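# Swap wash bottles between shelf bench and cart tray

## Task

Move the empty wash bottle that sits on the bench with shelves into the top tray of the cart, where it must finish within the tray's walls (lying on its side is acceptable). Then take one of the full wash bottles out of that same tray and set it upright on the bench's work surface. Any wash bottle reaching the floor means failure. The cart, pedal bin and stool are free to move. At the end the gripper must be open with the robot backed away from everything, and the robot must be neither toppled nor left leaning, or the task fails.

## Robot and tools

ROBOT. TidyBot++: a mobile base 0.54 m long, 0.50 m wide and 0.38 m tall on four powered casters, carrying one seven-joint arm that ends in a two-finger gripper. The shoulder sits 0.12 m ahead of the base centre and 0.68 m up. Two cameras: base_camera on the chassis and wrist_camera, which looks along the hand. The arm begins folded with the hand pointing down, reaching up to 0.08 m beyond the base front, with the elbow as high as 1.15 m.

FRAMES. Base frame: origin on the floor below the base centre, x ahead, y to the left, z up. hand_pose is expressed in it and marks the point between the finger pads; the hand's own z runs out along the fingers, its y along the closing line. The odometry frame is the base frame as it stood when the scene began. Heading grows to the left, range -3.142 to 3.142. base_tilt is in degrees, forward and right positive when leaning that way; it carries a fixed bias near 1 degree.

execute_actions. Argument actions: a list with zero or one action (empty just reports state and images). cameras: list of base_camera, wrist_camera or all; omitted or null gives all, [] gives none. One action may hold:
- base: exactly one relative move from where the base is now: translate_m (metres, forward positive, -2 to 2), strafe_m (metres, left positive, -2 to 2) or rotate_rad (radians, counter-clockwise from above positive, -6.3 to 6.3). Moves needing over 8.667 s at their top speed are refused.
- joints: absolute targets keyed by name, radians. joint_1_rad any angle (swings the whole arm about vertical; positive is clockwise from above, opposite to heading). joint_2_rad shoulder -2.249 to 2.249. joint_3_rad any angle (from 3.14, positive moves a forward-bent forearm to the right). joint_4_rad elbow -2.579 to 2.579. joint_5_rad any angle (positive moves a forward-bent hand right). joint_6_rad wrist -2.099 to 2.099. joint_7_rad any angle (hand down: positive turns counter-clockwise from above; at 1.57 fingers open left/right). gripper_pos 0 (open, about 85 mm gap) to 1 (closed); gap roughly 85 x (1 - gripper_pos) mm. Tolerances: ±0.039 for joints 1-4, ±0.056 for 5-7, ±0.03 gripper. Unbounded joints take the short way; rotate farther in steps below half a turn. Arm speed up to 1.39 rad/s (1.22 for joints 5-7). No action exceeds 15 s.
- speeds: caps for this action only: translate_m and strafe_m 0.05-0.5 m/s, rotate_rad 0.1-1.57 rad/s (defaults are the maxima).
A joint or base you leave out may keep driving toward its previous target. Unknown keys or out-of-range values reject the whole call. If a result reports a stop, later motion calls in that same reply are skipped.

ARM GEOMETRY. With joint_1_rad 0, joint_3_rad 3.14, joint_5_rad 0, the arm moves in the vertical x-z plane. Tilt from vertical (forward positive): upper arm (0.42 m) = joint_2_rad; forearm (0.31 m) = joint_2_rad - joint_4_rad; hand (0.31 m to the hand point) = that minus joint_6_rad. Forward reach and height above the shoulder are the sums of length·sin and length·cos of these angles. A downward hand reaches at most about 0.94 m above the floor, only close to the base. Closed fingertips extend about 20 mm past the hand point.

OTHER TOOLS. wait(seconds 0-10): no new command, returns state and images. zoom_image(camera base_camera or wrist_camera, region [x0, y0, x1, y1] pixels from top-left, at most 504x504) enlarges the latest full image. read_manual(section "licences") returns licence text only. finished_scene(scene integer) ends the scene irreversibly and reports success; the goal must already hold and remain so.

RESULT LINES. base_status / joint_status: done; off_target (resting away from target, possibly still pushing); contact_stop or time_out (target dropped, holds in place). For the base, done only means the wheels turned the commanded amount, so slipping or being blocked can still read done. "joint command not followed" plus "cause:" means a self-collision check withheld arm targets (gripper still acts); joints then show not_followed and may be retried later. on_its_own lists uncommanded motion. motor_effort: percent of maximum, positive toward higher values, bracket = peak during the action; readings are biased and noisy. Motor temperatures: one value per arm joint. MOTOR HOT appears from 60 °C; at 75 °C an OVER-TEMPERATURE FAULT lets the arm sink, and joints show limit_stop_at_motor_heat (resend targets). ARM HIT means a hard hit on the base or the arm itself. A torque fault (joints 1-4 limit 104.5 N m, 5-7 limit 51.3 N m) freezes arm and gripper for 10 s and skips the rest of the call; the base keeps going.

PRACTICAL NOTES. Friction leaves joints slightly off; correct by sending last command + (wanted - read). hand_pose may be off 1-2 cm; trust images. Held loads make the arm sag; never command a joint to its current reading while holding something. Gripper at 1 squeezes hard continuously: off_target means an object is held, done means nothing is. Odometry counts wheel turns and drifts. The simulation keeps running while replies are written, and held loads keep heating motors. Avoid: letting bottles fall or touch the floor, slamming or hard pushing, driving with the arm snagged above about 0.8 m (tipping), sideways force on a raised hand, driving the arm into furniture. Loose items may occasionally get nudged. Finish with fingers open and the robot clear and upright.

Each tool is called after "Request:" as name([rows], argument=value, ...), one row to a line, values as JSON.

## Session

Request:
execute_actions([
  {"joints":{"joint_2_rad":-0.4,"joint_4_rad":-1.8,"joint_6_rad":-0.35}},
], cameras=["wrist_camera"])

Scene clock: 2.00 s.
Motor temperatures (°C, as the motors report them): [28 27 25 27 32 42 42]
base_odometry: x=+0.000 y=+0.000 heading=+0.000 (m, m, rad; odometry frame)
base_tilt: forward=+0.4 right=+0.4 (deg)
base_status: not commanded
joint_positions: joint_1_rad=-0.008 joint_2_rad=-0.383 joint_3_rad=+3.102 joint_4_rad=-1.810 joint_5_rad=-0.023 joint_6_rad=-0.394 joint_7_rad=+1.590 gripper_pos=+0.000
joint_status: all done
motor_effort: joint_1_rad=+0(0) joint_2_rad=-8(8) joint_3_rad=+0(0) joint_4_rad=+21(21) joint_5_rad=+1(0) joint_6_rad=+8(8) joint_7_rad=+1(0) (%)
hand_pose: x=+0.5733 y=+0.0298 z=+1.0394 quat_wxyz=(-0.012, +0.790, +0.024, +0.613) (m; base frame)
pictures: wrist_camera
Images, in order (width x height): wrist_camera 644x476.

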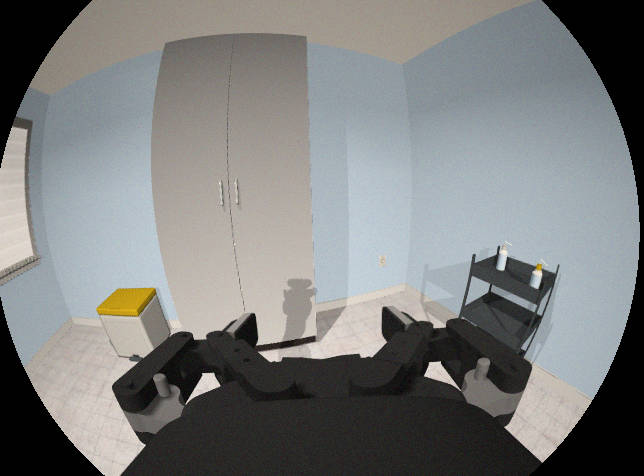

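Similar layout, cart closer. Turn toward the bench.

Request:
execute_actions([
  {"base":{"rotate_rad":-2.9}},
])

Scene clock: 5.47 s.
Motor temperatures (°C, as the motors report them): [28 27 25 27 32 42 42]
base_odometry: x=+0.000 y=+0.000 heading=-2.899 (m, m, rad; odometry frame)
base_tilt: forward=+0.4 right=+0.3 (deg)
base_status: done
joint_positions: joint_1_rad=-0.008 joint_2_rad=-0.383 joint_3_rad=+3.102 joint_4_rad=-1.810 joint_5_rad=-0.023 joint_6_rad=-0.394 joint_7_rad=+1.590 gripper_pos=+0.000
joint_status: not commanded
motor_effort: joint_1_rad=-2(1) joint_2_rad=-9(10) joint_3_rad=+0(2) joint_4_rad=+21(21) joint_5_rad=+1(0) joint_6_rad=+8(8) joint_7_rad=+0(0) (%)
hand_pose: x=+0.5733 y=+0.0299 z=+1.0394 quat_wxyz=(-0.012, +0.790, +0.024, +0.613) (m; base frame)
pictures: base_camera, wrist_camera
Images, in order (width x height): base_camera 644x364, wrist_camera 644x476.

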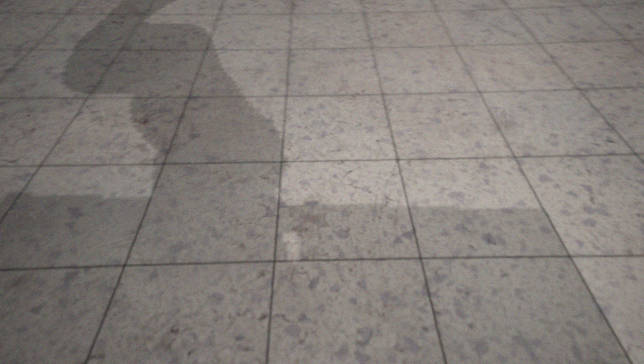

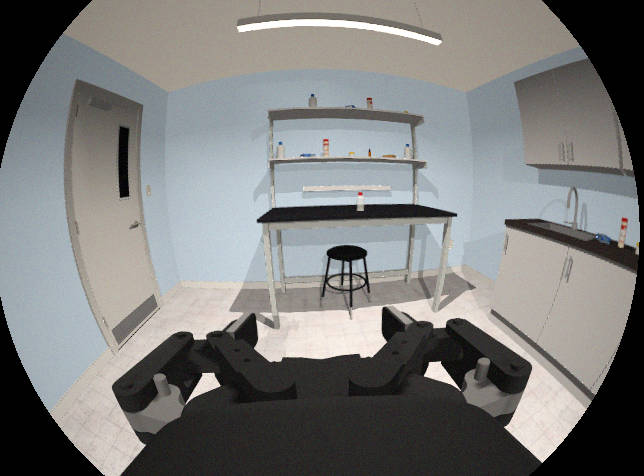

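Request:
execute_actions([
  {"base":{"translate_m":0.8}},
])

Scene clock: 8.57 s.
Motor temperatures (°C, as the motors report them): [28 27 25 27 32 42 42]
base_odometry: x=-0.777 y=-0.191 heading=-2.900 (m, m, rad; odometry frame)
base_tilt: forward=+0.5 right=+0.3 (deg)
base_status: done
joint_positions: joint_1_rad=-0.008 joint_2_rad=-0.393 joint_3_rad=+3.102 joint_4_rad=-1.810 joint_5_rad=-0.023 joint_6_rad=-0.393 joint_7_rad=+1.590 gripper_pos=+0.000
joint_status: not commanded
motor_effort: joint_1_rad=+0(0) joint_2_rad=-8(12) joint_3_rad=+0(1) joint_4_rad=+21(22) joint_5_rad=+1(1) joint_6_rad=+8(8) joint_7_rad=+0(1) (%)
hand_pose: x=+0.5698 y=+0.0298 z=+1.0444 quat_wxyz=(-0.012, +0.786, +0.024, +0.617) (m; base frame)
pictures: base_camera, wrist_camera
Images, in order (width x height): base_camera 644x364, wrist_camera 644x476.

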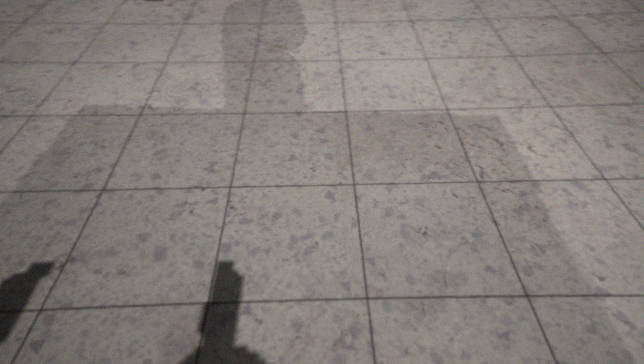

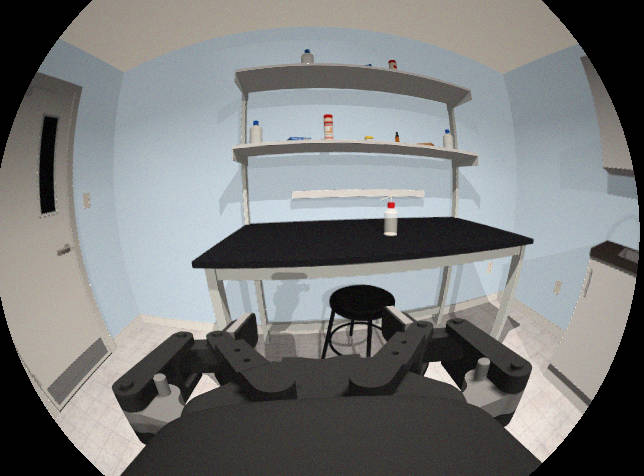

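Request:
execute_actions([
  {"base":{"strafe_m":-0.27},"joints":{"joint_2_rad":0.42,"joint_4_rad":-1.25,"joint_6_rad":0.1}},
], cameras=["wrist_camera"])

Request:
execute_actions([
  {"base":{"translate_m":0.2},"speeds":{"translate_m":0.2}},
])

Scene clock: 11.17 s.
Motor temperatures (°C, as the motors report them): [28 27 25 27 32 42 42]
base_odometry: x=-0.842 y=+0.071 heading=-2.899 (m, m, rad; odometry frame)
base_tilt: forward=+0.5 right=+0.4 (deg)
base_status: done
joint_positions: joint_1_rad=-0.008 joint_2_rad=+0.416 joint_3_rad=+3.103 joint_4_rad=-1.267 joint_5_rad=-0.023 joint_6_rad=+0.052 joint_7_rad=+1.590 gripper_pos=+0.000
joint_status: all done
motor_effort: joint_1_rad=-1(2) joint_2_rad=-37(40) joint_3_rad=-1(3) joint_4_rad=+21(23) joint_5_rad=+1(0) joint_6_rad=+8(9) joint_7_rad=+0(0) (%)
hand_pose: x=+0.9111 y=+0.0301 z=+1.0129 quat_wxyz=(-0.021, +0.728, +0.009, +0.685) (m; base frame)
pictures: wrist_camera
Images, in order (width x height): wrist_camera 644x476.

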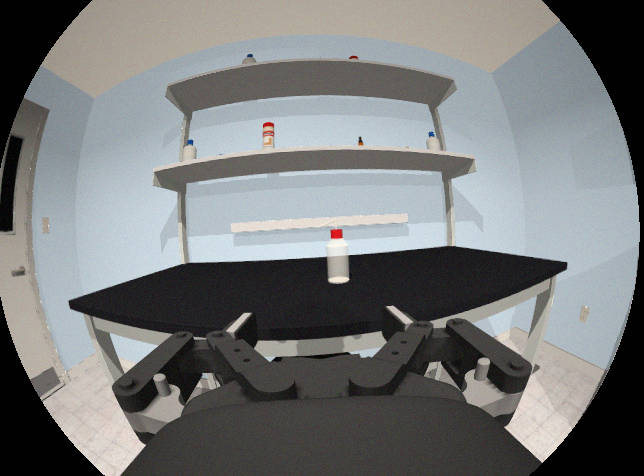

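Scene clock: 12.93 s.
Motor temperatures (°C, as the motors report them): [28 27 25 27 32 42 42]
base_odometry: x=-1.036 y=+0.024 heading=-2.899 (m, m, rad; odometry frame)
base_tilt: forward=+0.5 right=+0.3 (deg)
base_status: done
joint_positions: joint_1_rad=-0.008 joint_2_rad=+0.417 joint_3_rad=+3.103 joint_4_rad=-1.265 joint_5_rad=-0.023 joint_6_rad=+0.054 joint_7_rad=+1.590 gripper_pos=+0.000
joint_status: not commanded
motor_effort: joint_1_rad=+0(1) joint_2_rad=-39(41) joint_3_rad=-1(1) joint_4_rad=+21(23) joint_5_rad=+1(1) joint_6_rad=+9(9) joint_7_rad=+0(0) (%)
hand_pose: x=+0.9117 y=+0.0301 z=+1.0141 quat_wxyz=(-0.021, +0.727, +0.008, +0.686) (m; base frame)
pictures: base_camera, wrist_camera
Images, in order (width x height): base_camera 644x364, wrist_camera 644x476.

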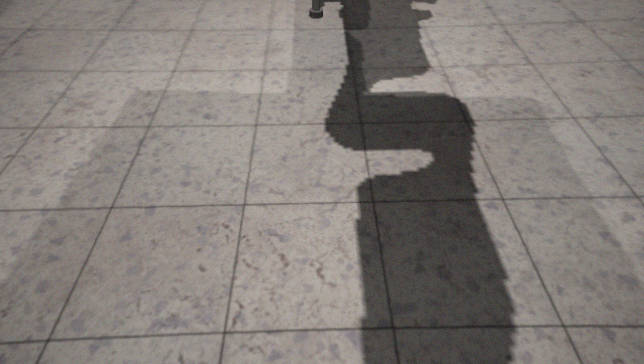

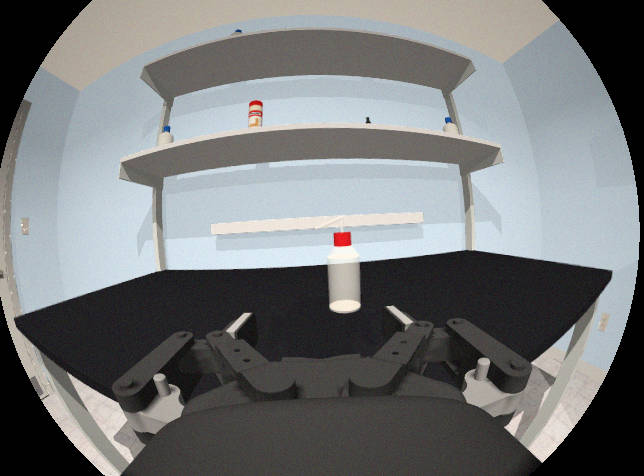

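Request:
execute_actions([
  {"base":{"strafe_m":-0.045},"joints":{"joint_2_rad":0.49,"joint_6_rad":0.17}},
], cameras=[])

Request:
execute_actions([
  {"base":{"translate_m":0.13},"speeds":{"translate_m":0.15}},
], cameras=["wrist_camera"])

Scene clock: 14.20 s.
Motor temperatures (°C, as the motors report them): [28 27 25 27 32 42 42]
base_odometry: x=-1.048 y=+0.067 heading=-2.899 (m, m, rad; odometry frame)
base_tilt: forward=+0.4 right=+0.4 (deg)
base_status: done
joint_positions: joint_1_rad=-0.004 joint_2_rad=+0.483 joint_3_rad=+3.103 joint_4_rad=-1.262 joint_5_rad=-0.023 joint_6_rad=+0.124 joint_7_rad=+1.590 gripper_pos=+0.000
joint_status: all done
motor_effort: joint_1_rad=-1(3) joint_2_rad=-41(42) joint_3_rad=-2(3) joint_4_rad=+22(22) joint_5_rad=+1(1) joint_6_rad=+9(9) joint_7_rad=+0(0) (%)
hand_pose: x=+0.9339 y=+0.0260 z=+0.9847 quat_wxyz=(-0.020, +0.725, +0.005, +0.689) (m; base frame)
pictures: none
No camera images: the call's "cameras" was empty. Leave "cameras" out to get every camera's image.

Scene clock: 15.70 s.
Motor temperatures (°C, as the motors report them): [28 27 25 27 32 42 42]
base_odometry: x=-1.174 y=+0.036 heading=-2.899 (m, m, rad; odometry frame)
base_tilt: forward=+0.5 right=+0.4 (deg)
base_status: done
joint_positions: joint_1_rad=-0.004 joint_2_rad=+0.485 joint_3_rad=+3.103 joint_4_rad=-1.262 joint_5_rad=-0.023 joint_6_rad=+0.125 joint_7_rad=+1.590 gripper_pos=+0.000
joint_status: not commanded
motor_effort: joint_1_rad=-1(1) joint_2_rad=-40(44) joint_3_rad=-1(2) joint_4_rad=+21(23) joint_5_rad=+0(1) joint_6_rad=+8(9) joint_7_rad=+0(0) (%)
hand_pose: x=+0.9345 y=+0.0260 z=+0.9840 quat_wxyz=(-0.020, +0.725, +0.005, +0.689) (m; base frame)
pictures: wrist_camera
Images, in order (width x height): wrist_camera 644x476.

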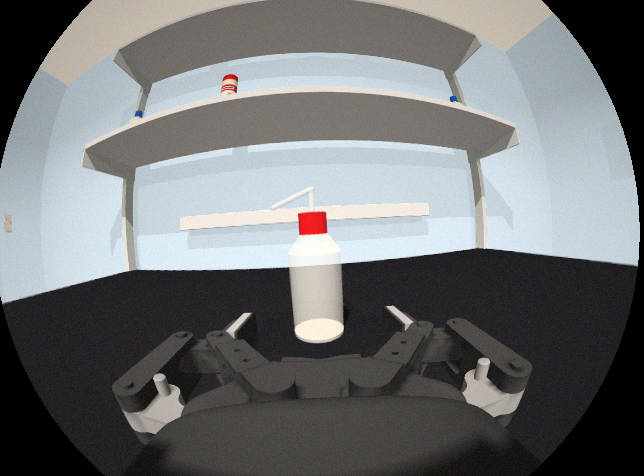

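Request:
execute_actions([
  {"base":{"translate_m":0.11},"speeds":{"translate_m":0.08}},
])

Scene clock: 17.73 s.
Motor temperatures (°C, as the motors report them): [28 27 25 27 32 42 42]
base_odometry: x=-1.281 y=+0.010 heading=-2.900 (m, m, rad; odometry frame)
base_tilt: forward=+0.4 right=+0.4 (deg)
base_status: done
joint_positions: joint_1_rad=-0.004 joint_2_rad=+0.486 joint_3_rad=+3.103 joint_4_rad=-1.262 joint_5_rad=-0.023 joint_6_rad=+0.125 joint_7_rad=+1.590 gripper_pos=+0.000
joint_status: not commanded
motor_effort: joint_1_rad=+0(2) joint_2_rad=-40(42) joint_3_rad=-1(2) joint_4_rad=+22(22) joint_5_rad=+1(1) joint_6_rad=+8(9) joint_7_rad=+0(0) (%)
hand_pose: x=+0.9350 y=+0.0260 z=+0.9829 quat_wxyz=(-0.020, +0.725, +0.005, +0.688) (m; base frame)
pictures: base_camera, wrist_camera
Images, in order (width x height): base_camera 644x364, wrist_camera 644x476.

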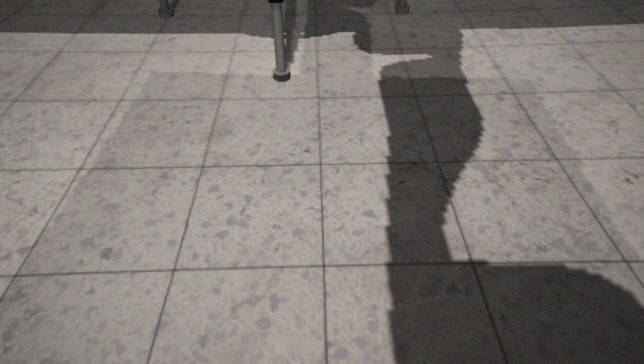

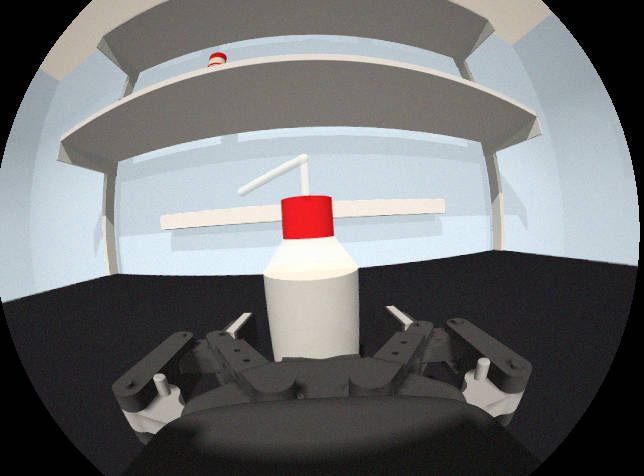

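Request:
execute_actions([
  {"joints":{"gripper_pos":0.55}},
], cameras=[])

Request:
execute_actions([
  {"joints":{"gripper_pos":1,"joint_2_rad":0.3}},
], cameras=["wrist_camera"])

Request:
execute_actions([
  {"base":{"translate_m":-0.7}},
], cameras=[])

Request:
execute_actions([
  {"base":{"rotate_rad":1.9},"speeds":{"rotate_rad":0.9},"joints":{"joint_1_rad":-0.5,"joint_2_rad":0.0,"joint_4_rad":-1.7,"joint_6_rad":-0.2}},
])

Scene clock: 18.97 s.
Motor temperatures (°C, as the motors report them): [28 27 25 27 32 42 42]
base_odometry: x=-1.281 y=+0.010 heading=-2.900 (m, m, rad; odometry frame)
base_tilt: forward=+0.5 right=+0.3 (deg)
base_status: not commanded
joint_positions: joint_1_rad=-0.004 joint_2_rad=+0.486 joint_3_rad=+3.103 joint_4_rad=-1.262 joint_5_rad=-0.023 joint_6_rad=+0.126 joint_7_rad=+1.590 gripper_pos=+0.460
joint_status: gripper_pos off_target (ended at +0.460, target +0.550)
motor_effort: joint_1_rad=+0(0) joint_2_rad=-40(41) joint_3_rad=-1(1) joint_4_rad=+21(22) joint_5_rad=+1(0) joint_6_rad=+8(9) joint_7_rad=+0(0) (%)
hand_pose: x=+0.9350 y=+0.0260 z=+0.9830 quat_wxyz=(-0.020, +0.725, +0.005, +0.689) (m; base frame)
pictures: none
No camera images: the call's "cameras" was empty. Leave "cameras" out to get every camera's image.

Scene clock: 20.43 s.
Motor temperatures (°C, as the motors report them): [28 27 25 27 32 42 42]
base_odometry: x=-1.281 y=+0.010 heading=-2.900 (m, m, rad; odometry frame)
base_tilt: forward=+0.5 right=+0.3 (deg)
base_status: not commanded
joint_positions: joint_1_rad=-0.004 joint_2_rad=+0.296 joint_3_rad=+3.103 joint_4_rad=-1.254 joint_5_rad=-0.023 joint_6_rad=+0.126 joint_7_rad=+1.590 gripper_pos=+0.460
joint_status: gripper_pos off_target (ended at +0.460, target +1.000); the others done
motor_effort: joint_1_rad=+0(0) joint_2_rad=-35(44) joint_3_rad=-1(1) joint_4_rad=+22(24) joint_5_rad=+1(0) joint_6_rad=+9(10) joint_7_rad=+0(0) (%)
hand_pose: x=+0.8631 y=+0.0256 z=+1.1364 quat_wxyz=(-0.020, +0.653, +0.007, +0.757) (m; base frame)
pictures: wrist_camera
Images, in order (width x height): wrist_camera 644x476.

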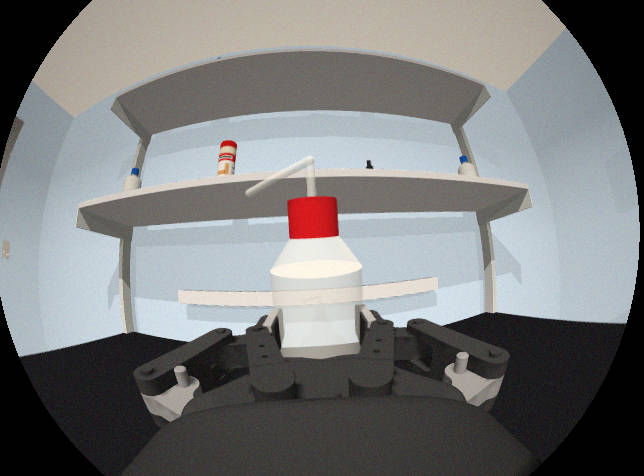

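Scene clock: 23.27 s.
Motor temperatures (°C, as the motors report them): [28 27 25 27 32 42 42]
base_odometry: x=-0.601 y=+0.178 heading=-2.900 (m, m, rad; odometry frame)
base_tilt: forward=+0.4 right=+0.4 (deg)
base_status: done
joint_positions: joint_1_rad=-0.004 joint_2_rad=+0.302 joint_3_rad=+3.103 joint_4_rad=-1.254 joint_5_rad=-0.023 joint_6_rad=+0.126 joint_7_rad=+1.590 gripper_pos=+0.460
joint_status: not commanded
motor_effort: joint_1_rad=-1(4) joint_2_rad=-36(38) joint_3_rad=-1(2) joint_4_rad=+22(24) joint_5_rad=+0(0) joint_6_rad=+9(10) joint_7_rad=-1(0) (%)
hand_pose: x=+0.8659 y=+0.0258 z=+1.1319 quat_wxyz=(-0.020, +0.656, +0.007, +0.755) (m; base frame)
pictures: none
No camera images: the call's "cameras" was empty. Leave "cameras" out to get every camera's image.

Scene clock: 26.23 s.
Motor temperatures (°C, as the motors report them): [28 27 25 27 32 42 42]
base_odometry: x=-0.601 y=+0.178 heading=-1.000 (m, m, rad; odometry frame)
base_tilt: forward=+0.4 right=+0.4 (deg)
base_status: done
joint_positions: joint_1_rad=-0.488 joint_2_rad=+0.019 joint_3_rad=+3.092 joint_4_rad=-1.687 joint_5_rad=-0.023 joint_6_rad=-0.156 joint_7_rad=+1.590 gripper_pos=+0.460
joint_status: all done
motor_effort: joint_1_rad=-1(7) joint_2_rad=-24(35) joint_3_rad=-1(6) joint_4_rad=+22(23) joint_5_rad=+0(1) joint_6_rad=+9(9) joint_7_rad=+0(0) (%)
hand_pose: x=+0.6480 y=+0.3176 z=+0.9711 quat_wxyz=(-0.161, +0.773, +0.212, +0.575) (m; base frame)
pictures: base_camera, wrist_camera
Images, in order (width x height): base_camera 644x364, wrist_camera 644x476.

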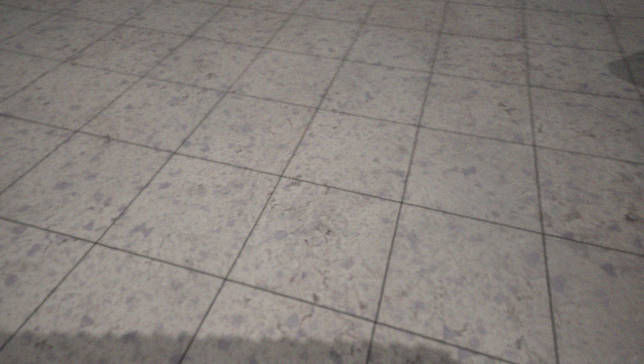

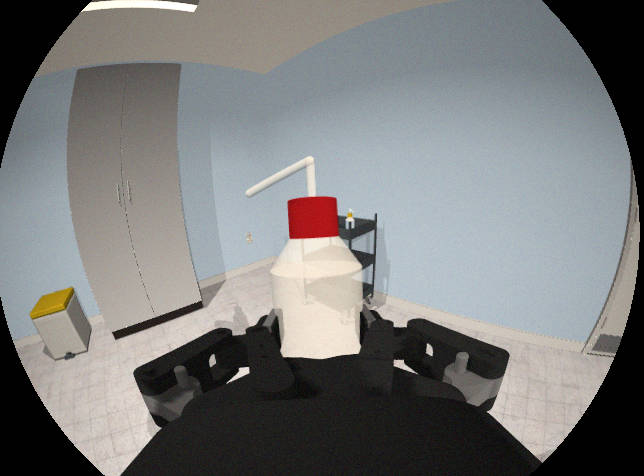

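Request:
execute_actions([
  {"base":{"rotate_rad":0.43}},
], cameras=[])

Request:
execute_actions([
  {"base":{"translate_m":1.1},"joints":{"joint_1_rad":-0.7,"joint_6_rad":-0.3}},
])

Scene clock: 27.90 s.
Motor temperatures (°C, as the motors report them): [28 27 25 27 32 42 42]
base_odometry: x=-0.601 y=+0.178 heading=-0.570 (m, m, rad; odometry frame)
base_tilt: forward=+0.4 right=+0.3 (deg)
base_status: done
joint_positions: joint_1_rad=-0.497 joint_2_rad=+0.019 joint_3_rad=+3.096 joint_4_rad=-1.687 joint_5_rad=-0.023 joint_6_rad=-0.156 joint_7_rad=+1.590 gripper_pos=+0.460
joint_status: not commanded
motor_effort: joint_1_rad=-1(3) joint_2_rad=-23(25) joint_3_rad=-1(3) joint_4_rad=+22(22) joint_5_rad=+1(0) joint_6_rad=+9(8) joint_7_rad=+1(1) (%)
hand_pose: x=+0.6463 y=+0.3205 z=+0.9711 quat_wxyz=(-0.163, +0.773, +0.214, +0.575) (m; base frame)
pictures: none
No camera images: the call's "cameras" was empty. Leave "cameras" out to get every camera's image.

Scene clock: 31.47 s.
Motor temperatures (°C, as the motors report them): [28 27 25 27 32 42 42]
base_odometry: x=+0.326 y=-0.415 heading=-0.570 (m, m, rad; odometry frame)
base_tilt: forward=+0.5 right=+0.3 (deg)
base_status: done
joint_positions: joint_1_rad=-0.688 joint_2_rad=+0.011 joint_3_rad=+3.096 joint_4_rad=-1.689 joint_5_rad=-0.023 joint_6_rad=-0.257 joint_7_rad=+1.590 gripper_pos=+0.460
joint_status: all done
motor_effort: joint_1_rad=+0(1) joint_2_rad=-23(26) joint_3_rad=+0(2) joint_4_rad=+22(22) joint_5_rad=+0(0) joint_6_rad=+8(9) joint_7_rad=+0(0) (%)
hand_pose: x=+0.5657 y=+0.4070 z=+0.9449 quat_wxyz=(-0.204, +0.774, +0.298, +0.520) (m; base frame)
pictures: base_camera, wrist_camera
Images, in order (width x height): base_camera 644x364, wrist_camera 644x476.

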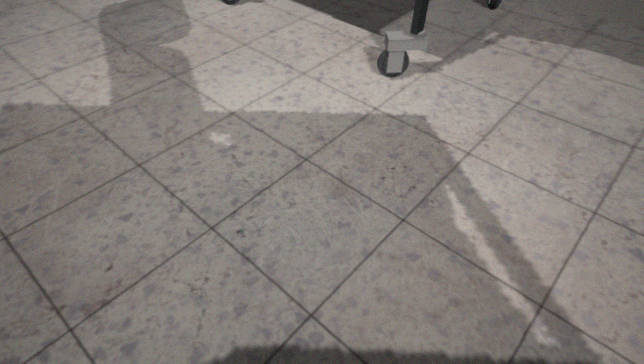

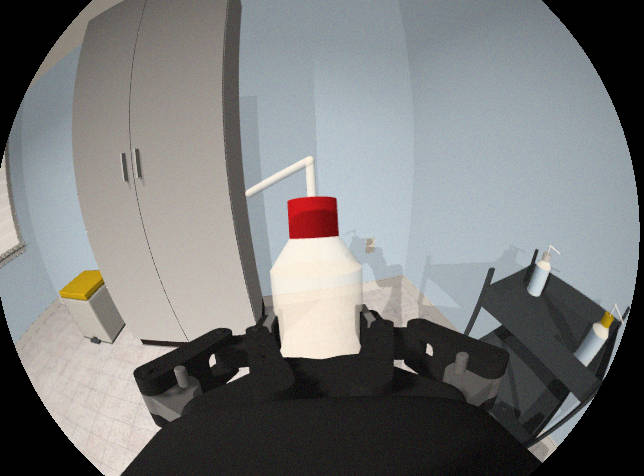

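Request:
execute_actions([
  {"base":{"strafe_m":0.55}},
], cameras=[])

Request:
execute_actions([
  {"base":{"translate_m":0.45}},
], cameras=[])

Request:
execute_actions([
  {"base":{"rotate_rad":-0.73},"joints":{"joint_4_rad":-1.3,"joint_6_rad":-0.9}},
])

Scene clock: 34.40 s.
Motor temperatures (°C, as the motors report them): [28 27 25 27 32 42 42]
base_odometry: x=+0.623 y=+0.048 heading=-0.570 (m, m, rad; odometry frame)
base_tilt: forward=+0.4 right=+0.3 (deg)
base_status: done
joint_positions: joint_1_rad=-0.688 joint_2_rad=+0.011 joint_3_rad=+3.096 joint_4_rad=-1.689 joint_5_rad=-0.023 joint_6_rad=-0.258 joint_7_rad=+1.590 gripper_pos=+0.460
joint_status: not commanded
motor_effort: joint_1_rad=+0(2) joint_2_rad=-24(25) joint_3_rad=+0(2) joint_4_rad=+22(22) joint_5_rad=+0(0) joint_6_rad=+8(9) joint_7_rad=+0(0) (%)
hand_pose: x=+0.5653 y=+0.4069 z=+0.9444 quat_wxyz=(-0.204, +0.775, +0.298, +0.519) (m; base frame)
pictures: none
No camera images: the call's "cameras" was empty. Leave "cameras" out to get every camera's image.

Scene clock: 36.67 s.
Motor temperatures (°C, as the motors report them): [28 27 25 27 32 42 42]
base_odometry: x=+1.002 y=-0.195 heading=-0.569 (m, m, rad; odometry frame)
base_tilt: forward=+0.4 right=+0.3 (deg)
base_status: done
joint_positions: joint_1_rad=-0.688 joint_2_rad=+0.009 joint_3_rad=+3.096 joint_4_rad=-1.690 joint_5_rad=-0.023 joint_6_rad=-0.259 joint_7_rad=+1.590 gripper_pos=+0.460
joint_status: not commanded
motor_effort: joint_1_rad=+0(2) joint_2_rad=-23(26) joint_3_rad=-1(3) joint_4_rad=+22(23) joint_5_rad=+0(0) joint_6_rad=+8(9) joint_7_rad=+0(0) (%)
hand_pose: x=+0.5651 y=+0.4063 z=+0.9445 quat_wxyz=(-0.203, +0.775, +0.298, +0.519) (m; base frame)
pictures: none
No camera images: the call's "cameras" was empty. Leave "cameras" out to get every camera's image.

Scene clock: 38.30 s.
Motor temperatures (°C, as the motors report them): [28 27 25 27 32 42 42]
base_odometry: x=+1.002 y=-0.195 heading=-1.299 (m, m, rad; odometry frame)
base_tilt: forward=+0.5 right=+0.3 (deg)
base_status: done
joint_positions: joint_1_rad=-0.691 joint_2_rad=+0.009 joint_3_rad=+3.105 joint_4_rad=-1.315 joint_5_rad=-0.023 joint_6_rad=-0.857 joint_7_rad=+1.590 gripper_pos=+0.460
joint_status: all done
motor_effort: joint_1_rad=+0(3) joint_2_rad=-22(26) joint_3_rad=-1(3) joint_4_rad=+21(22) joint_5_rad=+0(1) joint_6_rad=+7(8) joint_7_rad=+0(0) (%)
hand_pose: x=+0.5353 y=+0.3794 z=+1.0013 quat_wxyz=(-0.171, +0.827, +0.321, +0.430) (m; base frame)
pictures: base_camera, wrist_camera
Images, in order (width x height): base_camera 644x364, wrist_camera 644x476.

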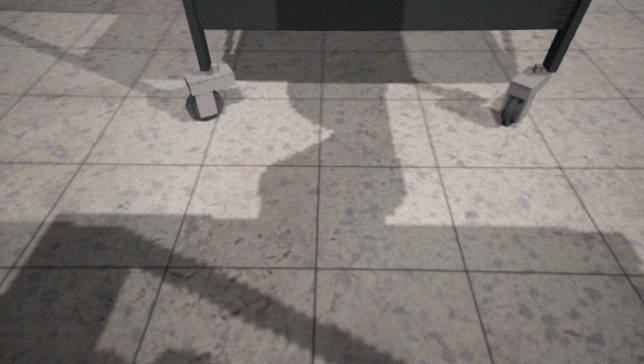

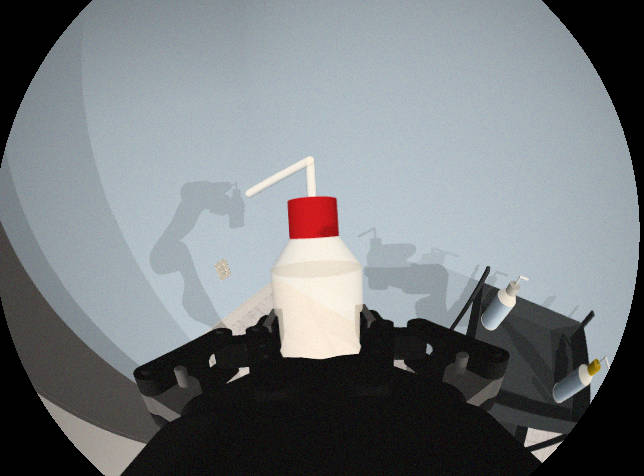

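Request:
execute_actions([
  {"joints":{"joint_1_rad":-0.3,"joint_4_rad":-1.2,"joint_6_rad":-1.2}},
], cameras=["wrist_camera"])

Scene clock: 40.03 s.
Motor temperatures (°C, as the motors report them): [28 27 25 27 32 42 42]
base_odometry: x=+1.002 y=-0.195 heading=-1.299 (m, m, rad; odometry frame)
base_tilt: forward=+0.4 right=+0.3 (deg)
base_status: not commanded
joint_positions: joint_1_rad=-0.322 joint_2_rad=+0.009 joint_3_rad=+3.105 joint_4_rad=-1.219 joint_5_rad=-0.023 joint_6_rad=-1.155 joint_7_rad=+1.590 gripper_pos=+0.460
joint_status: all done
motor_effort: joint_1_rad=-1(2) joint_2_rad=-21(23) joint_3_rad=+0(2) joint_4_rad=+20(21) joint_5_rad=+0(0) joint_6_rad=+6(7) joint_7_rad=+0(0) (%)
hand_pose: x=+0.5971 y=+0.1872 z=+0.9826 quat_wxyz=(-0.074, +0.912, +0.174, +0.363) (m; base frame)
pictures: wrist_camera
Images, in order (width x height): wrist_camera 644x476.

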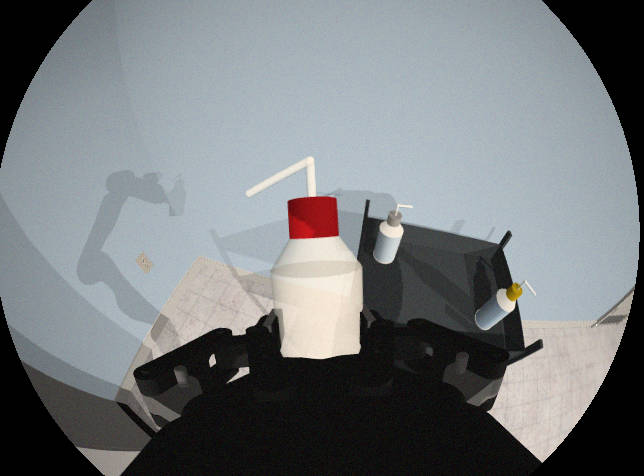

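Request:
execute_actions([
  {"joints":{"joint_1_rad":0.1,"joint_2_rad":0.17,"joint_4_rad":-1.52,"joint_6_rad":-0.2}},
], cameras=[])

Request:
execute_actions([
  {"base":{"translate_m":0.16},"speeds":{"translate_m":0.15}},
], cameras=["wrist_camera"])

Request:
execute_actions([
  {"joints":{"joint_2_rad":0.32,"joint_6_rad":-0.14}},
], cameras=["wrist_camera"])

Scene clock: 42.70 s.
Motor temperatures (°C, as the motors report them): [28 27 25 27 32 42 42]
base_odometry: x=+1.002 y=-0.195 heading=-1.299 (m, m, rad; odometry frame)
base_tilt: forward=+0.4 right=+0.3 (deg)
base_status: not commanded
joint_positions: joint_1_rad=+0.084 joint_2_rad=+0.167 joint_3_rad=+3.105 joint_4_rad=-1.511 joint_5_rad=-0.023 joint_6_rad=-0.247 joint_7_rad=+1.590 gripper_pos=+0.460
joint_status: all done
motor_effort: joint_1_rad=-1(2) joint_2_rad=-29(32) joint_3_rad=-1(2) joint_4_rad=+22(22) joint_5_rad=+0(1) joint_6_rad=+9(8) joint_7_rad=+1(1) (%)
hand_pose: x=+0.7922 y=-0.0309 z=+0.9553 quat_wxyz=(+0.008, +0.820, -0.021, +0.572) (m; base frame)
pictures: none
No camera images: the call's "cameras" was empty. Leave "cameras" out to get every camera's image.

Scene clock: 44.43 s.
Motor temperatures (°C, as the motors report them): [28 27 25 27 32 42 42]
base_odometry: x=+1.045 y=-0.349 heading=-1.300 (m, m, rad; odometry frame)
base_tilt: forward=+0.4 right=+0.3 (deg)
base_status: done
joint_positions: joint_1_rad=+0.084 joint_2_rad=+0.169 joint_3_rad=+3.105 joint_4_rad=-1.512 joint_5_rad=-0.023 joint_6_rad=-0.246 joint_7_rad=+1.590 gripper_pos=+0.460
joint_status: not commanded
motor_effort: joint_1_rad=-1(1) joint_2_rad=-30(32) joint_3_rad=-1(2) joint_4_rad=+22(23) joint_5_rad=+0(0) joint_6_rad=+9(9) joint_7_rad=+0(1) (%)
hand_pose: x=+0.7929 y=-0.0309 z=+0.9537 quat_wxyz=(+0.008, +0.821, -0.021, +0.571) (m; base frame)
pictures: wrist_camera
Images, in order (width x height): wrist_camera 644x476.

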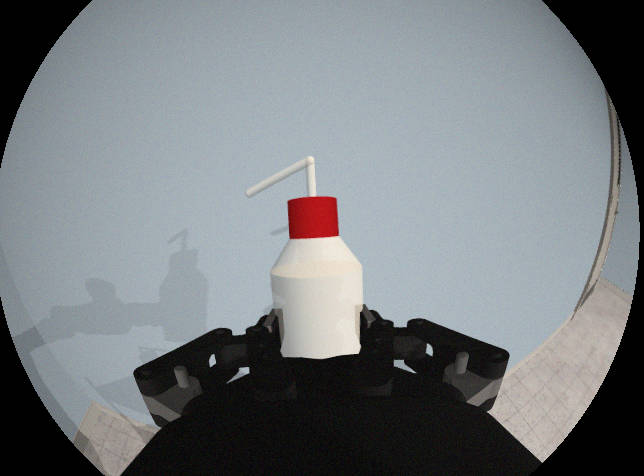

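Scene clock: 45.57 s.
Motor temperatures (°C, as the motors report them): [28 27 25 27 32 42 42]
base_odometry: x=+1.045 y=-0.349 heading=-1.300 (m, m, rad; odometry frame)
base_tilt: forward=+0.5 right=+0.4 (deg)
base_status: not commanded
joint_positions: joint_1_rad=+0.084 joint_2_rad=+0.326 joint_3_rad=+3.105 joint_4_rad=-1.516 joint_5_rad=-0.023 joint_6_rad=-0.191 joint_7_rad=+1.590 gripper_pos=+0.460
joint_status: all done
motor_effort: joint_1_rad=+0(1) joint_2_rad=-35(38) joint_3_rad=-1(1) joint_4_rad=+21(22) joint_5_rad=+0(1) joint_6_rad=+8(9) joint_7_rad=+0(0) (%)
hand_pose: x=+0.8340 y=-0.0347 z=+0.8578 quat_wxyz=(+0.005, +0.850, -0.024, +0.526) (m; base frame)
pictures: wrist_camera
Images, in order (width x height): wrist_camera 644x476.

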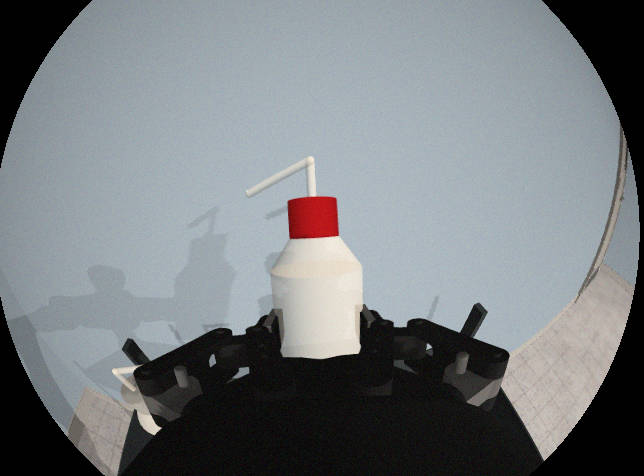

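Request:
execute_actions([
  {"base":{"translate_m":-0.08},"speeds":{"translate_m":0.1}},
], cameras=["wrist_camera"])

Request:
execute_actions([
  {"joints":{"joint_2_rad":0.39,"joint_6_rad":-0.1}},
], cameras=["wrist_camera"])

Scene clock: 47.20 s.
Motor temperatures (°C, as the motors report them): [28 28 25 27 32 42 42]
base_odometry: x=+1.023 y=-0.272 heading=-1.301 (m, m, rad; odometry frame)
base_tilt: forward=+0.4 right=+0.4 (deg)
base_status: done
joint_positions: joint_1_rad=+0.084 joint_2_rad=+0.325 joint_3_rad=+3.105 joint_4_rad=-1.516 joint_5_rad=-0.023 joint_6_rad=-0.189 joint_7_rad=+1.590 gripper_pos=+0.460
joint_status: not commanded
motor_effort: joint_1_rad=+0(1) joint_2_rad=-34(38) joint_3_rad=-1(2) joint_4_rad=+21(21) joint_5_rad=+0(0) joint_6_rad=+8(9) joint_7_rad=-1(0) (%)
hand_pose: x=+0.8342 y=-0.0347 z=+0.8587 quat_wxyz=(+0.005, +0.849, -0.024, +0.528) (m; base frame)
pictures: wrist_camera
Images, in order (width x height): wrist_camera 644x476.

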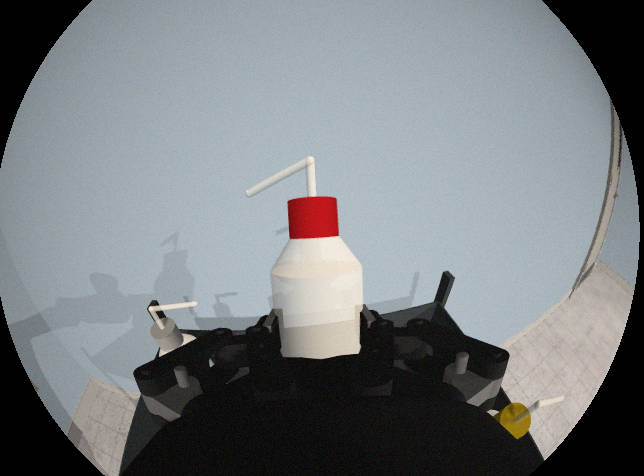

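Scene clock: 48.13 s.
Motor temperatures (°C, as the motors report them): [28 28 25 27 32 42 42]
base_odometry: x=+1.023 y=-0.272 heading=-1.301 (m, m, rad; odometry frame)
base_tilt: forward=+0.5 right=+0.3 (deg)
base_status: not commanded
joint_positions: joint_1_rad=+0.084 joint_2_rad=+0.385 joint_3_rad=+3.105 joint_4_rad=-1.516 joint_5_rad=-0.023 joint_6_rad=-0.150 joint_7_rad=+1.590 gripper_pos=+0.460
joint_status: all done
motor_effort: joint_1_rad=+0(0) joint_2_rad=-36(37) joint_3_rad=-1(1) joint_4_rad=+20(21) joint_5_rad=+0(0) joint_6_rad=+8(9) joint_7_rad=+0(1) (%)
hand_pose: x=+0.8492 y=-0.0362 z=+0.8261 quat_wxyz=(+0.005, +0.855, -0.026, +0.519) (m; base frame)
pictures: wrist_camera
Images, in order (width x height): wrist_camera 644x476.

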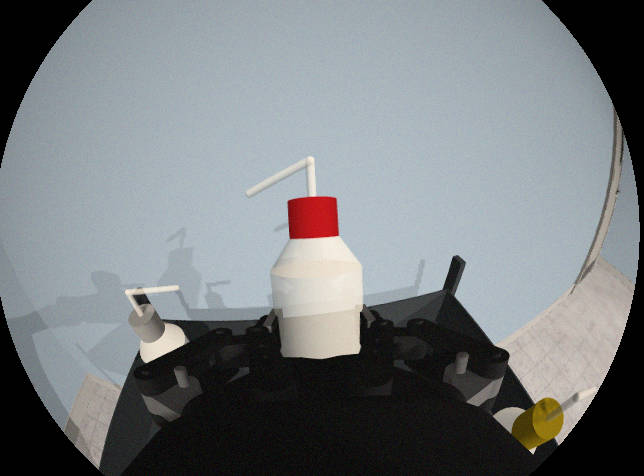

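Request:
execute_actions([
  {"base":{"translate_m":-0.04},"speeds":{"translate_m":0.08},"joints":{"joint_2_rad":0.47,"joint_6_rad":-0.03}},
], cameras=["wrist_camera"])

Scene clock: 49.33 s.
Motor temperatures (°C, as the motors report them): [28 28 25 27 32 42 42]
base_odometry: x=+1.013 y=-0.233 heading=-1.302 (m, m, rad; odometry frame)
base_tilt: forward=+0.5 right=+0.3 (deg)
base_status: done
joint_positions: joint_1_rad=+0.084 joint_2_rad=+0.462 joint_3_rad=+3.105 joint_4_rad=-1.518 joint_5_rad=-0.023 joint_6_rad=-0.080 joint_7_rad=+1.590 gripper_pos=+0.460
joint_status: all done
motor_effort: joint_1_rad=-1(1) joint_2_rad=-39(40) joint_3_rad=-1(2) joint_4_rad=+20(21) joint_5_rad=+0(0) joint_6_rad=+8(8) joint_7_rad=+0(1) (%)
hand_pose: x=+0.8684 y=-0.0383 z=+0.7873 quat_wxyz=(+0.004, +0.857, -0.027, +0.515) (m; base frame)
pictures: wrist_camera
Images, in order (width x height): wrist_camera 644x476.

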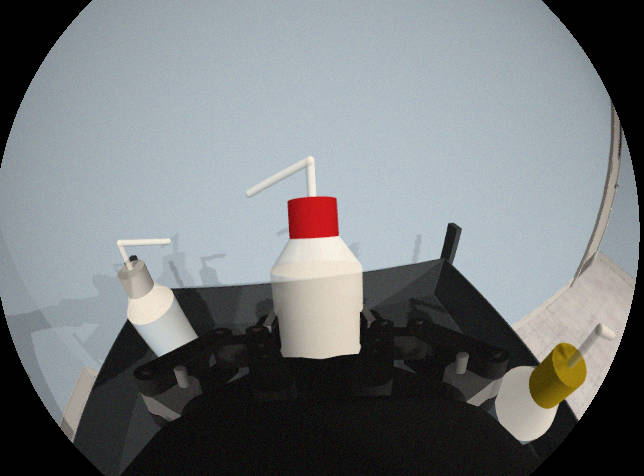

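Good; open gently.

Request:
execute_actions([
  {"joints":{"gripper_pos":0.27}},
], cameras=["wrist_camera"])

Request:
execute_actions([
  {"joints":{"joint_2_rad":0.05}},
], cameras=["wrist_camera"])

Scene clock: 50.53 s.
Motor temperatures (°C, as the motors report them): [28 28 25 27 32 42 42]
base_odometry: x=+1.013 y=-0.233 heading=-1.302 (m, m, rad; odometry frame)
base_tilt: forward=+0.5 right=+0.4 (deg)
base_status: not commanded
joint_positions: joint_1_rad=+0.084 joint_2_rad=+0.462 joint_3_rad=+3.105 joint_4_rad=-1.518 joint_5_rad=-0.023 joint_6_rad=-0.079 joint_7_rad=+1.590 gripper_pos=+0.270
joint_status: all done
motor_effort: joint_1_rad=+0(0) joint_2_rad=-37(38) joint_3_rad=-1(1) joint_4_rad=+20(20) joint_5_rad=+1(0) joint_6_rad=+8(8) joint_7_rad=+0(0) (%)
hand_pose: x=+0.8686 y=-0.0383 z=+0.7876 quat_wxyz=(+0.004, +0.857, -0.027, +0.515) (m; base frame)
pictures: wrist_camera
Images, in order (width x height): wrist_camera 644x476.

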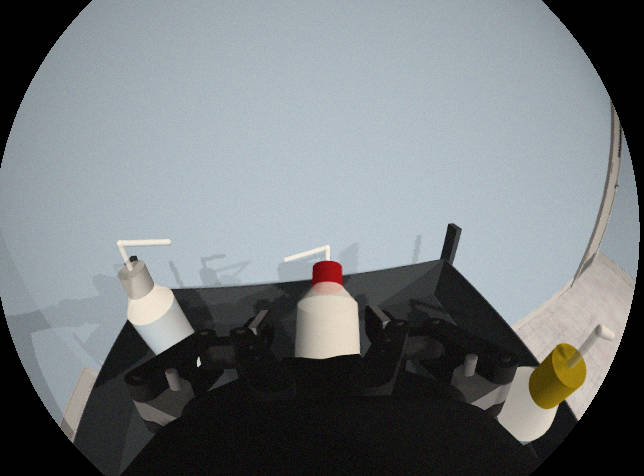

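Scene clock: 52.27 s.
Motor temperatures (°C, as the motors report them): [28 28 25 27 32 42 42]
base_odometry: x=+1.013 y=-0.233 heading=-1.302 (m, m, rad; odometry frame)
base_tilt: forward=+0.5 right=+0.4 (deg)
base_status: not commanded
joint_positions: joint_1_rad=+0.084 joint_2_rad=+0.046 joint_3_rad=+3.105 joint_4_rad=-1.518 joint_5_rad=-0.023 joint_6_rad=-0.073 joint_7_rad=+1.590 gripper_pos=+0.270
joint_status: all done
motor_effort: joint_1_rad=-1(0) joint_2_rad=-25(41) joint_3_rad=-1(1) joint_4_rad=+21(22) joint_5_rad=+1(1) joint_6_rad=+9(9) joint_7_rad=+1(1) (%)
hand_pose: x=+0.7624 y=-0.0294 z=+1.0836 quat_wxyz=(+0.014, +0.730, -0.019, +0.683) (m; base frame)
pictures: wrist_camera
Images, in order (width x height): wrist_camera 644x476.

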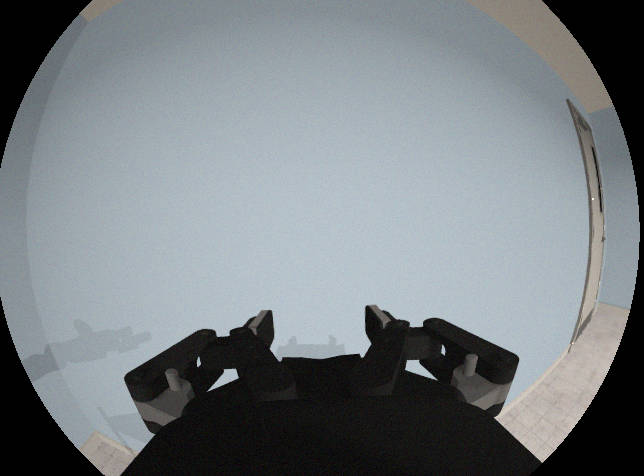

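Request:
execute_actions([
  {"base":{"translate_m":-0.22}},
], cameras=[])

Request:
execute_actions([
  {"base":{"strafe_m":-0.2},"joints":{"joint_1_rad":0.0,"joint_2_rad":0.30,"joint_4_rad":-1.79,"joint_6_rad":0.13,"gripper_pos":0}},
])

Scene clock: 54.27 s.
Motor temperatures (°C, as the motors report them): [28 28 25 27 32 42 42]
base_odometry: x=+0.954 y=-0.021 heading=-1.301 (m, m, rad; odometry frame)
base_tilt: forward=+0.4 right=+0.4 (deg)
base_status: done
joint_positions: joint_1_rad=+0.084 joint_2_rad=+0.044 joint_3_rad=+3.105 joint_4_rad=-1.518 joint_5_rad=-0.023 joint_6_rad=-0.073 joint_7_rad=+1.590 gripper_pos=+0.270
joint_status: not commanded
motor_effort: joint_1_rad=+0(1) joint_2_rad=-24(29) joint_3_rad=-1(1) joint_4_rad=+21(23) joint_5_rad=+1(0) joint_6_rad=+8(9) joint_7_rad=+0(0) (%)
hand_pose: x=+0.7613 y=-0.0294 z=+1.0854 quat_wxyz=(+0.014, +0.729, -0.019, +0.684) (m; base frame)
pictures: none
No camera images: the call's "cameras" was empty. Leave "cameras" out to get every camera's image.

Scene clock: 56.13 s.
Motor temperatures (°C, as the motors report them): [28 28 25 27 32 42 42]
base_odometry: x=+0.761 y=-0.074 heading=-1.301 (m, m, rad; odometry frame)
base_tilt: forward=+0.4 right=+0.4 (deg)
base_status: done
joint_positions: joint_1_rad=+0.025 joint_2_rad=+0.306 joint_3_rad=+3.105 joint_4_rad=-1.791 joint_5_rad=-0.023 joint_6_rad=+0.083 joint_7_rad=+1.590 gripper_pos=+0.000
joint_status: all done
motor_effort: joint_1_rad=-1(4) joint_2_rad=-31(37) joint_3_rad=-1(3) joint_4_rad=+19(22) joint_5_rad=+0(0) joint_6_rad=+8(9) joint_7_rad=+0(0) (%)
hand_pose: x=+0.7984 y=+0.0065 z=+0.7920 quat_wxyz=(-0.008, +0.845, -0.001, +0.534) (m; base frame)
pictures: base_camera, wrist_camera
Images, in order (width x height): base_camera 644x364, wrist_camera 644x476.

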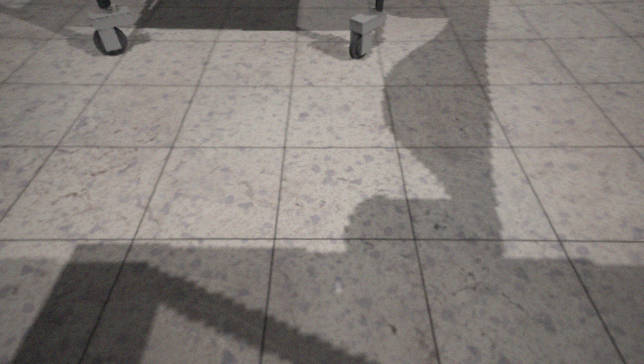

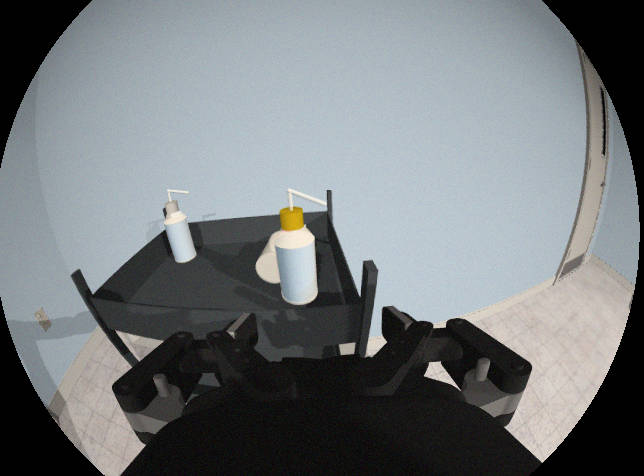

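Request:
execute_actions([
  {"base":{"strafe_m":0.03}},
], cameras=[])

Request:
execute_actions([
  {"base":{"translate_m":0.15},"speeds":{"translate_m":0.1}},
], cameras=["wrist_camera"])

Scene clock: 57.43 s.
Motor temperatures (°C, as the motors report them): [28 28 25 27 32 42 42]
base_odometry: x=+0.790 y=-0.066 heading=-1.301 (m, m, rad; odometry frame)
base_tilt: forward=+0.5 right=+0.4 (deg)
base_status: done
joint_positions: joint_1_rad=+0.010 joint_2_rad=+0.306 joint_3_rad=+3.104 joint_4_rad=-1.791 joint_5_rad=-0.023 joint_6_rad=+0.083 joint_7_rad=+1.590 gripper_pos=+0.000
joint_status: not commanded
motor_effort: joint_1_rad=+0(5) joint_2_rad=-31(32) joint_3_rad=+0(5) joint_4_rad=+19(19) joint_5_rad=+1(1) joint_6_rad=+8(8) joint_7_rad=+0(1) (%)
hand_pose: x=+0.7982 y=+0.0172 z=+0.7920 quat_wxyz=(-0.012, +0.845, +0.006, +0.534) (m; base frame)
pictures: none
No camera images: the call's "cameras" was empty. Leave "cameras" out to get every camera's image.

Scene clock: 59.47 s.
Motor temperatures (°C, as the motors report them): [28 28 25 27 32 42 42]
base_odometry: x=+0.830 y=-0.211 heading=-1.302 (m, m, rad; odometry frame)
base_tilt: forward=+0.4 right=+0.4 (deg)
base_status: done
joint_positions: joint_1_rad=+0.010 joint_2_rad=+0.305 joint_3_rad=+3.104 joint_4_rad=-1.791 joint_5_rad=-0.023 joint_6_rad=+0.084 joint_7_rad=+1.590 gripper_pos=+0.000
joint_status: not commanded
motor_effort: joint_1_rad=+0(0) joint_2_rad=-33(34) joint_3_rad=-1(1) joint_4_rad=+19(20) joint_5_rad=+1(1) joint_6_rad=+8(8) joint_7_rad=+0(0) (%)
hand_pose: x=+0.7983 y=+0.0172 z=+0.7927 quat_wxyz=(-0.012, +0.845, +0.006, +0.535) (m; base frame)
pictures: wrist_camera
Images, in order (width x height): wrist_camera 644x476.

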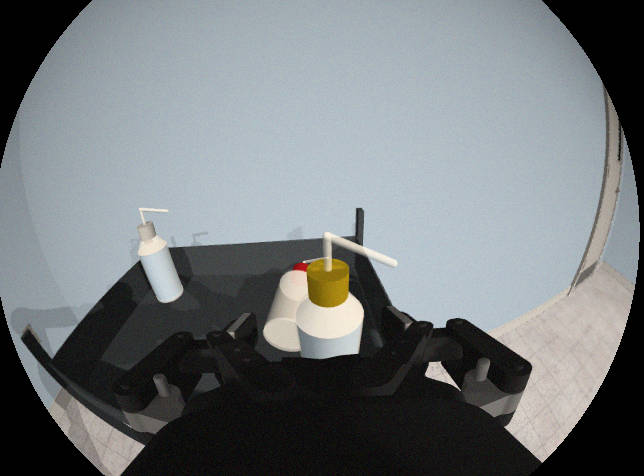

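Request:
execute_actions([
  {"base":{"translate_m":0.055},"speeds":{"translate_m":0.07},"joints":{"joint_1_rad":0.0}},
], cameras=["wrist_camera"])

Request:
execute_actions([
  {"joints":{"joint_2_rad":0.36}},
], cameras=["wrist_camera"])

Scene clock: 61.07 s.
Motor temperatures (°C, as the motors report them): [28 28 25 27 32 42 42]
base_odometry: x=+0.844 y=-0.264 heading=-1.302 (m, m, rad; odometry frame)
base_tilt: forward=+0.5 right=+0.4 (deg)
base_status: done
joint_positions: joint_1_rad=+0.010 joint_2_rad=+0.305 joint_3_rad=+3.104 joint_4_rad=-1.791 joint_5_rad=-0.023 joint_6_rad=+0.085 joint_7_rad=+1.590 gripper_pos=+0.000
joint_status: all done
motor_effort: joint_1_rad=+0(2) joint_2_rad=-30(34) joint_3_rad=-1(2) joint_4_rad=+19(19) joint_5_rad=+1(1) joint_6_rad=+8(8) joint_7_rad=+0(0) (%)
hand_pose: x=+0.7983 y=+0.0172 z=+0.7933 quat_wxyz=(-0.012, +0.844, +0.006, +0.536) (m; base frame)
pictures: wrist_camera
Images, in order (width x height): wrist_camera 644x476.

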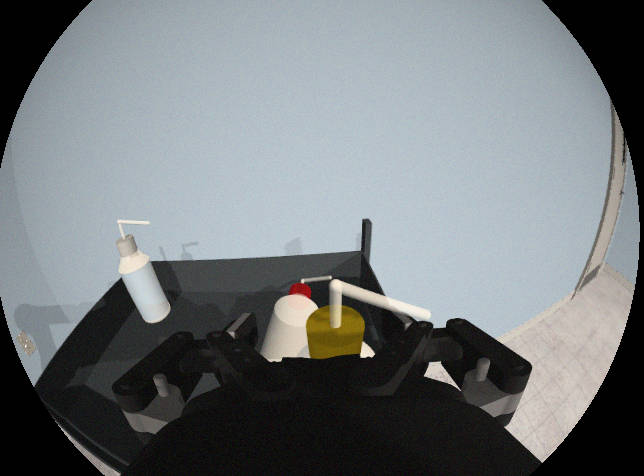

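Scene clock: 61.93 s.
Motor temperatures (°C, as the motors report them): [28 28 25 27 32 42 42]
base_odometry: x=+0.844 y=-0.264 heading=-1.302 (m, m, rad; odometry frame)
base_tilt: forward=+0.4 right=+0.4 (deg)
base_status: not commanded
joint_positions: joint_1_rad=+0.010 joint_2_rad=+0.351 joint_3_rad=+3.104 joint_4_rad=-1.791 joint_5_rad=-0.023 joint_6_rad=+0.085 joint_7_rad=+1.590 gripper_pos=+0.000
joint_status: all done
motor_effort: joint_1_rad=+1(1) joint_2_rad=-32(34) joint_3_rad=-1(1) joint_4_rad=+18(19) joint_5_rad=+1(0) joint_6_rad=+7(8) joint_7_rad=+0(0) (%)
hand_pose: x=+0.8027 y=+0.0172 z=+0.7621 quat_wxyz=(-0.012, +0.856, +0.005, +0.516) (m; base frame)
pictures: wrist_camera
Images, in order (width x height): wrist_camera 644x476.

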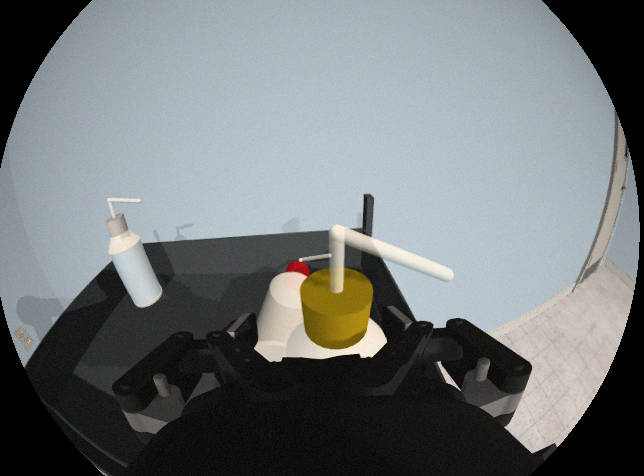

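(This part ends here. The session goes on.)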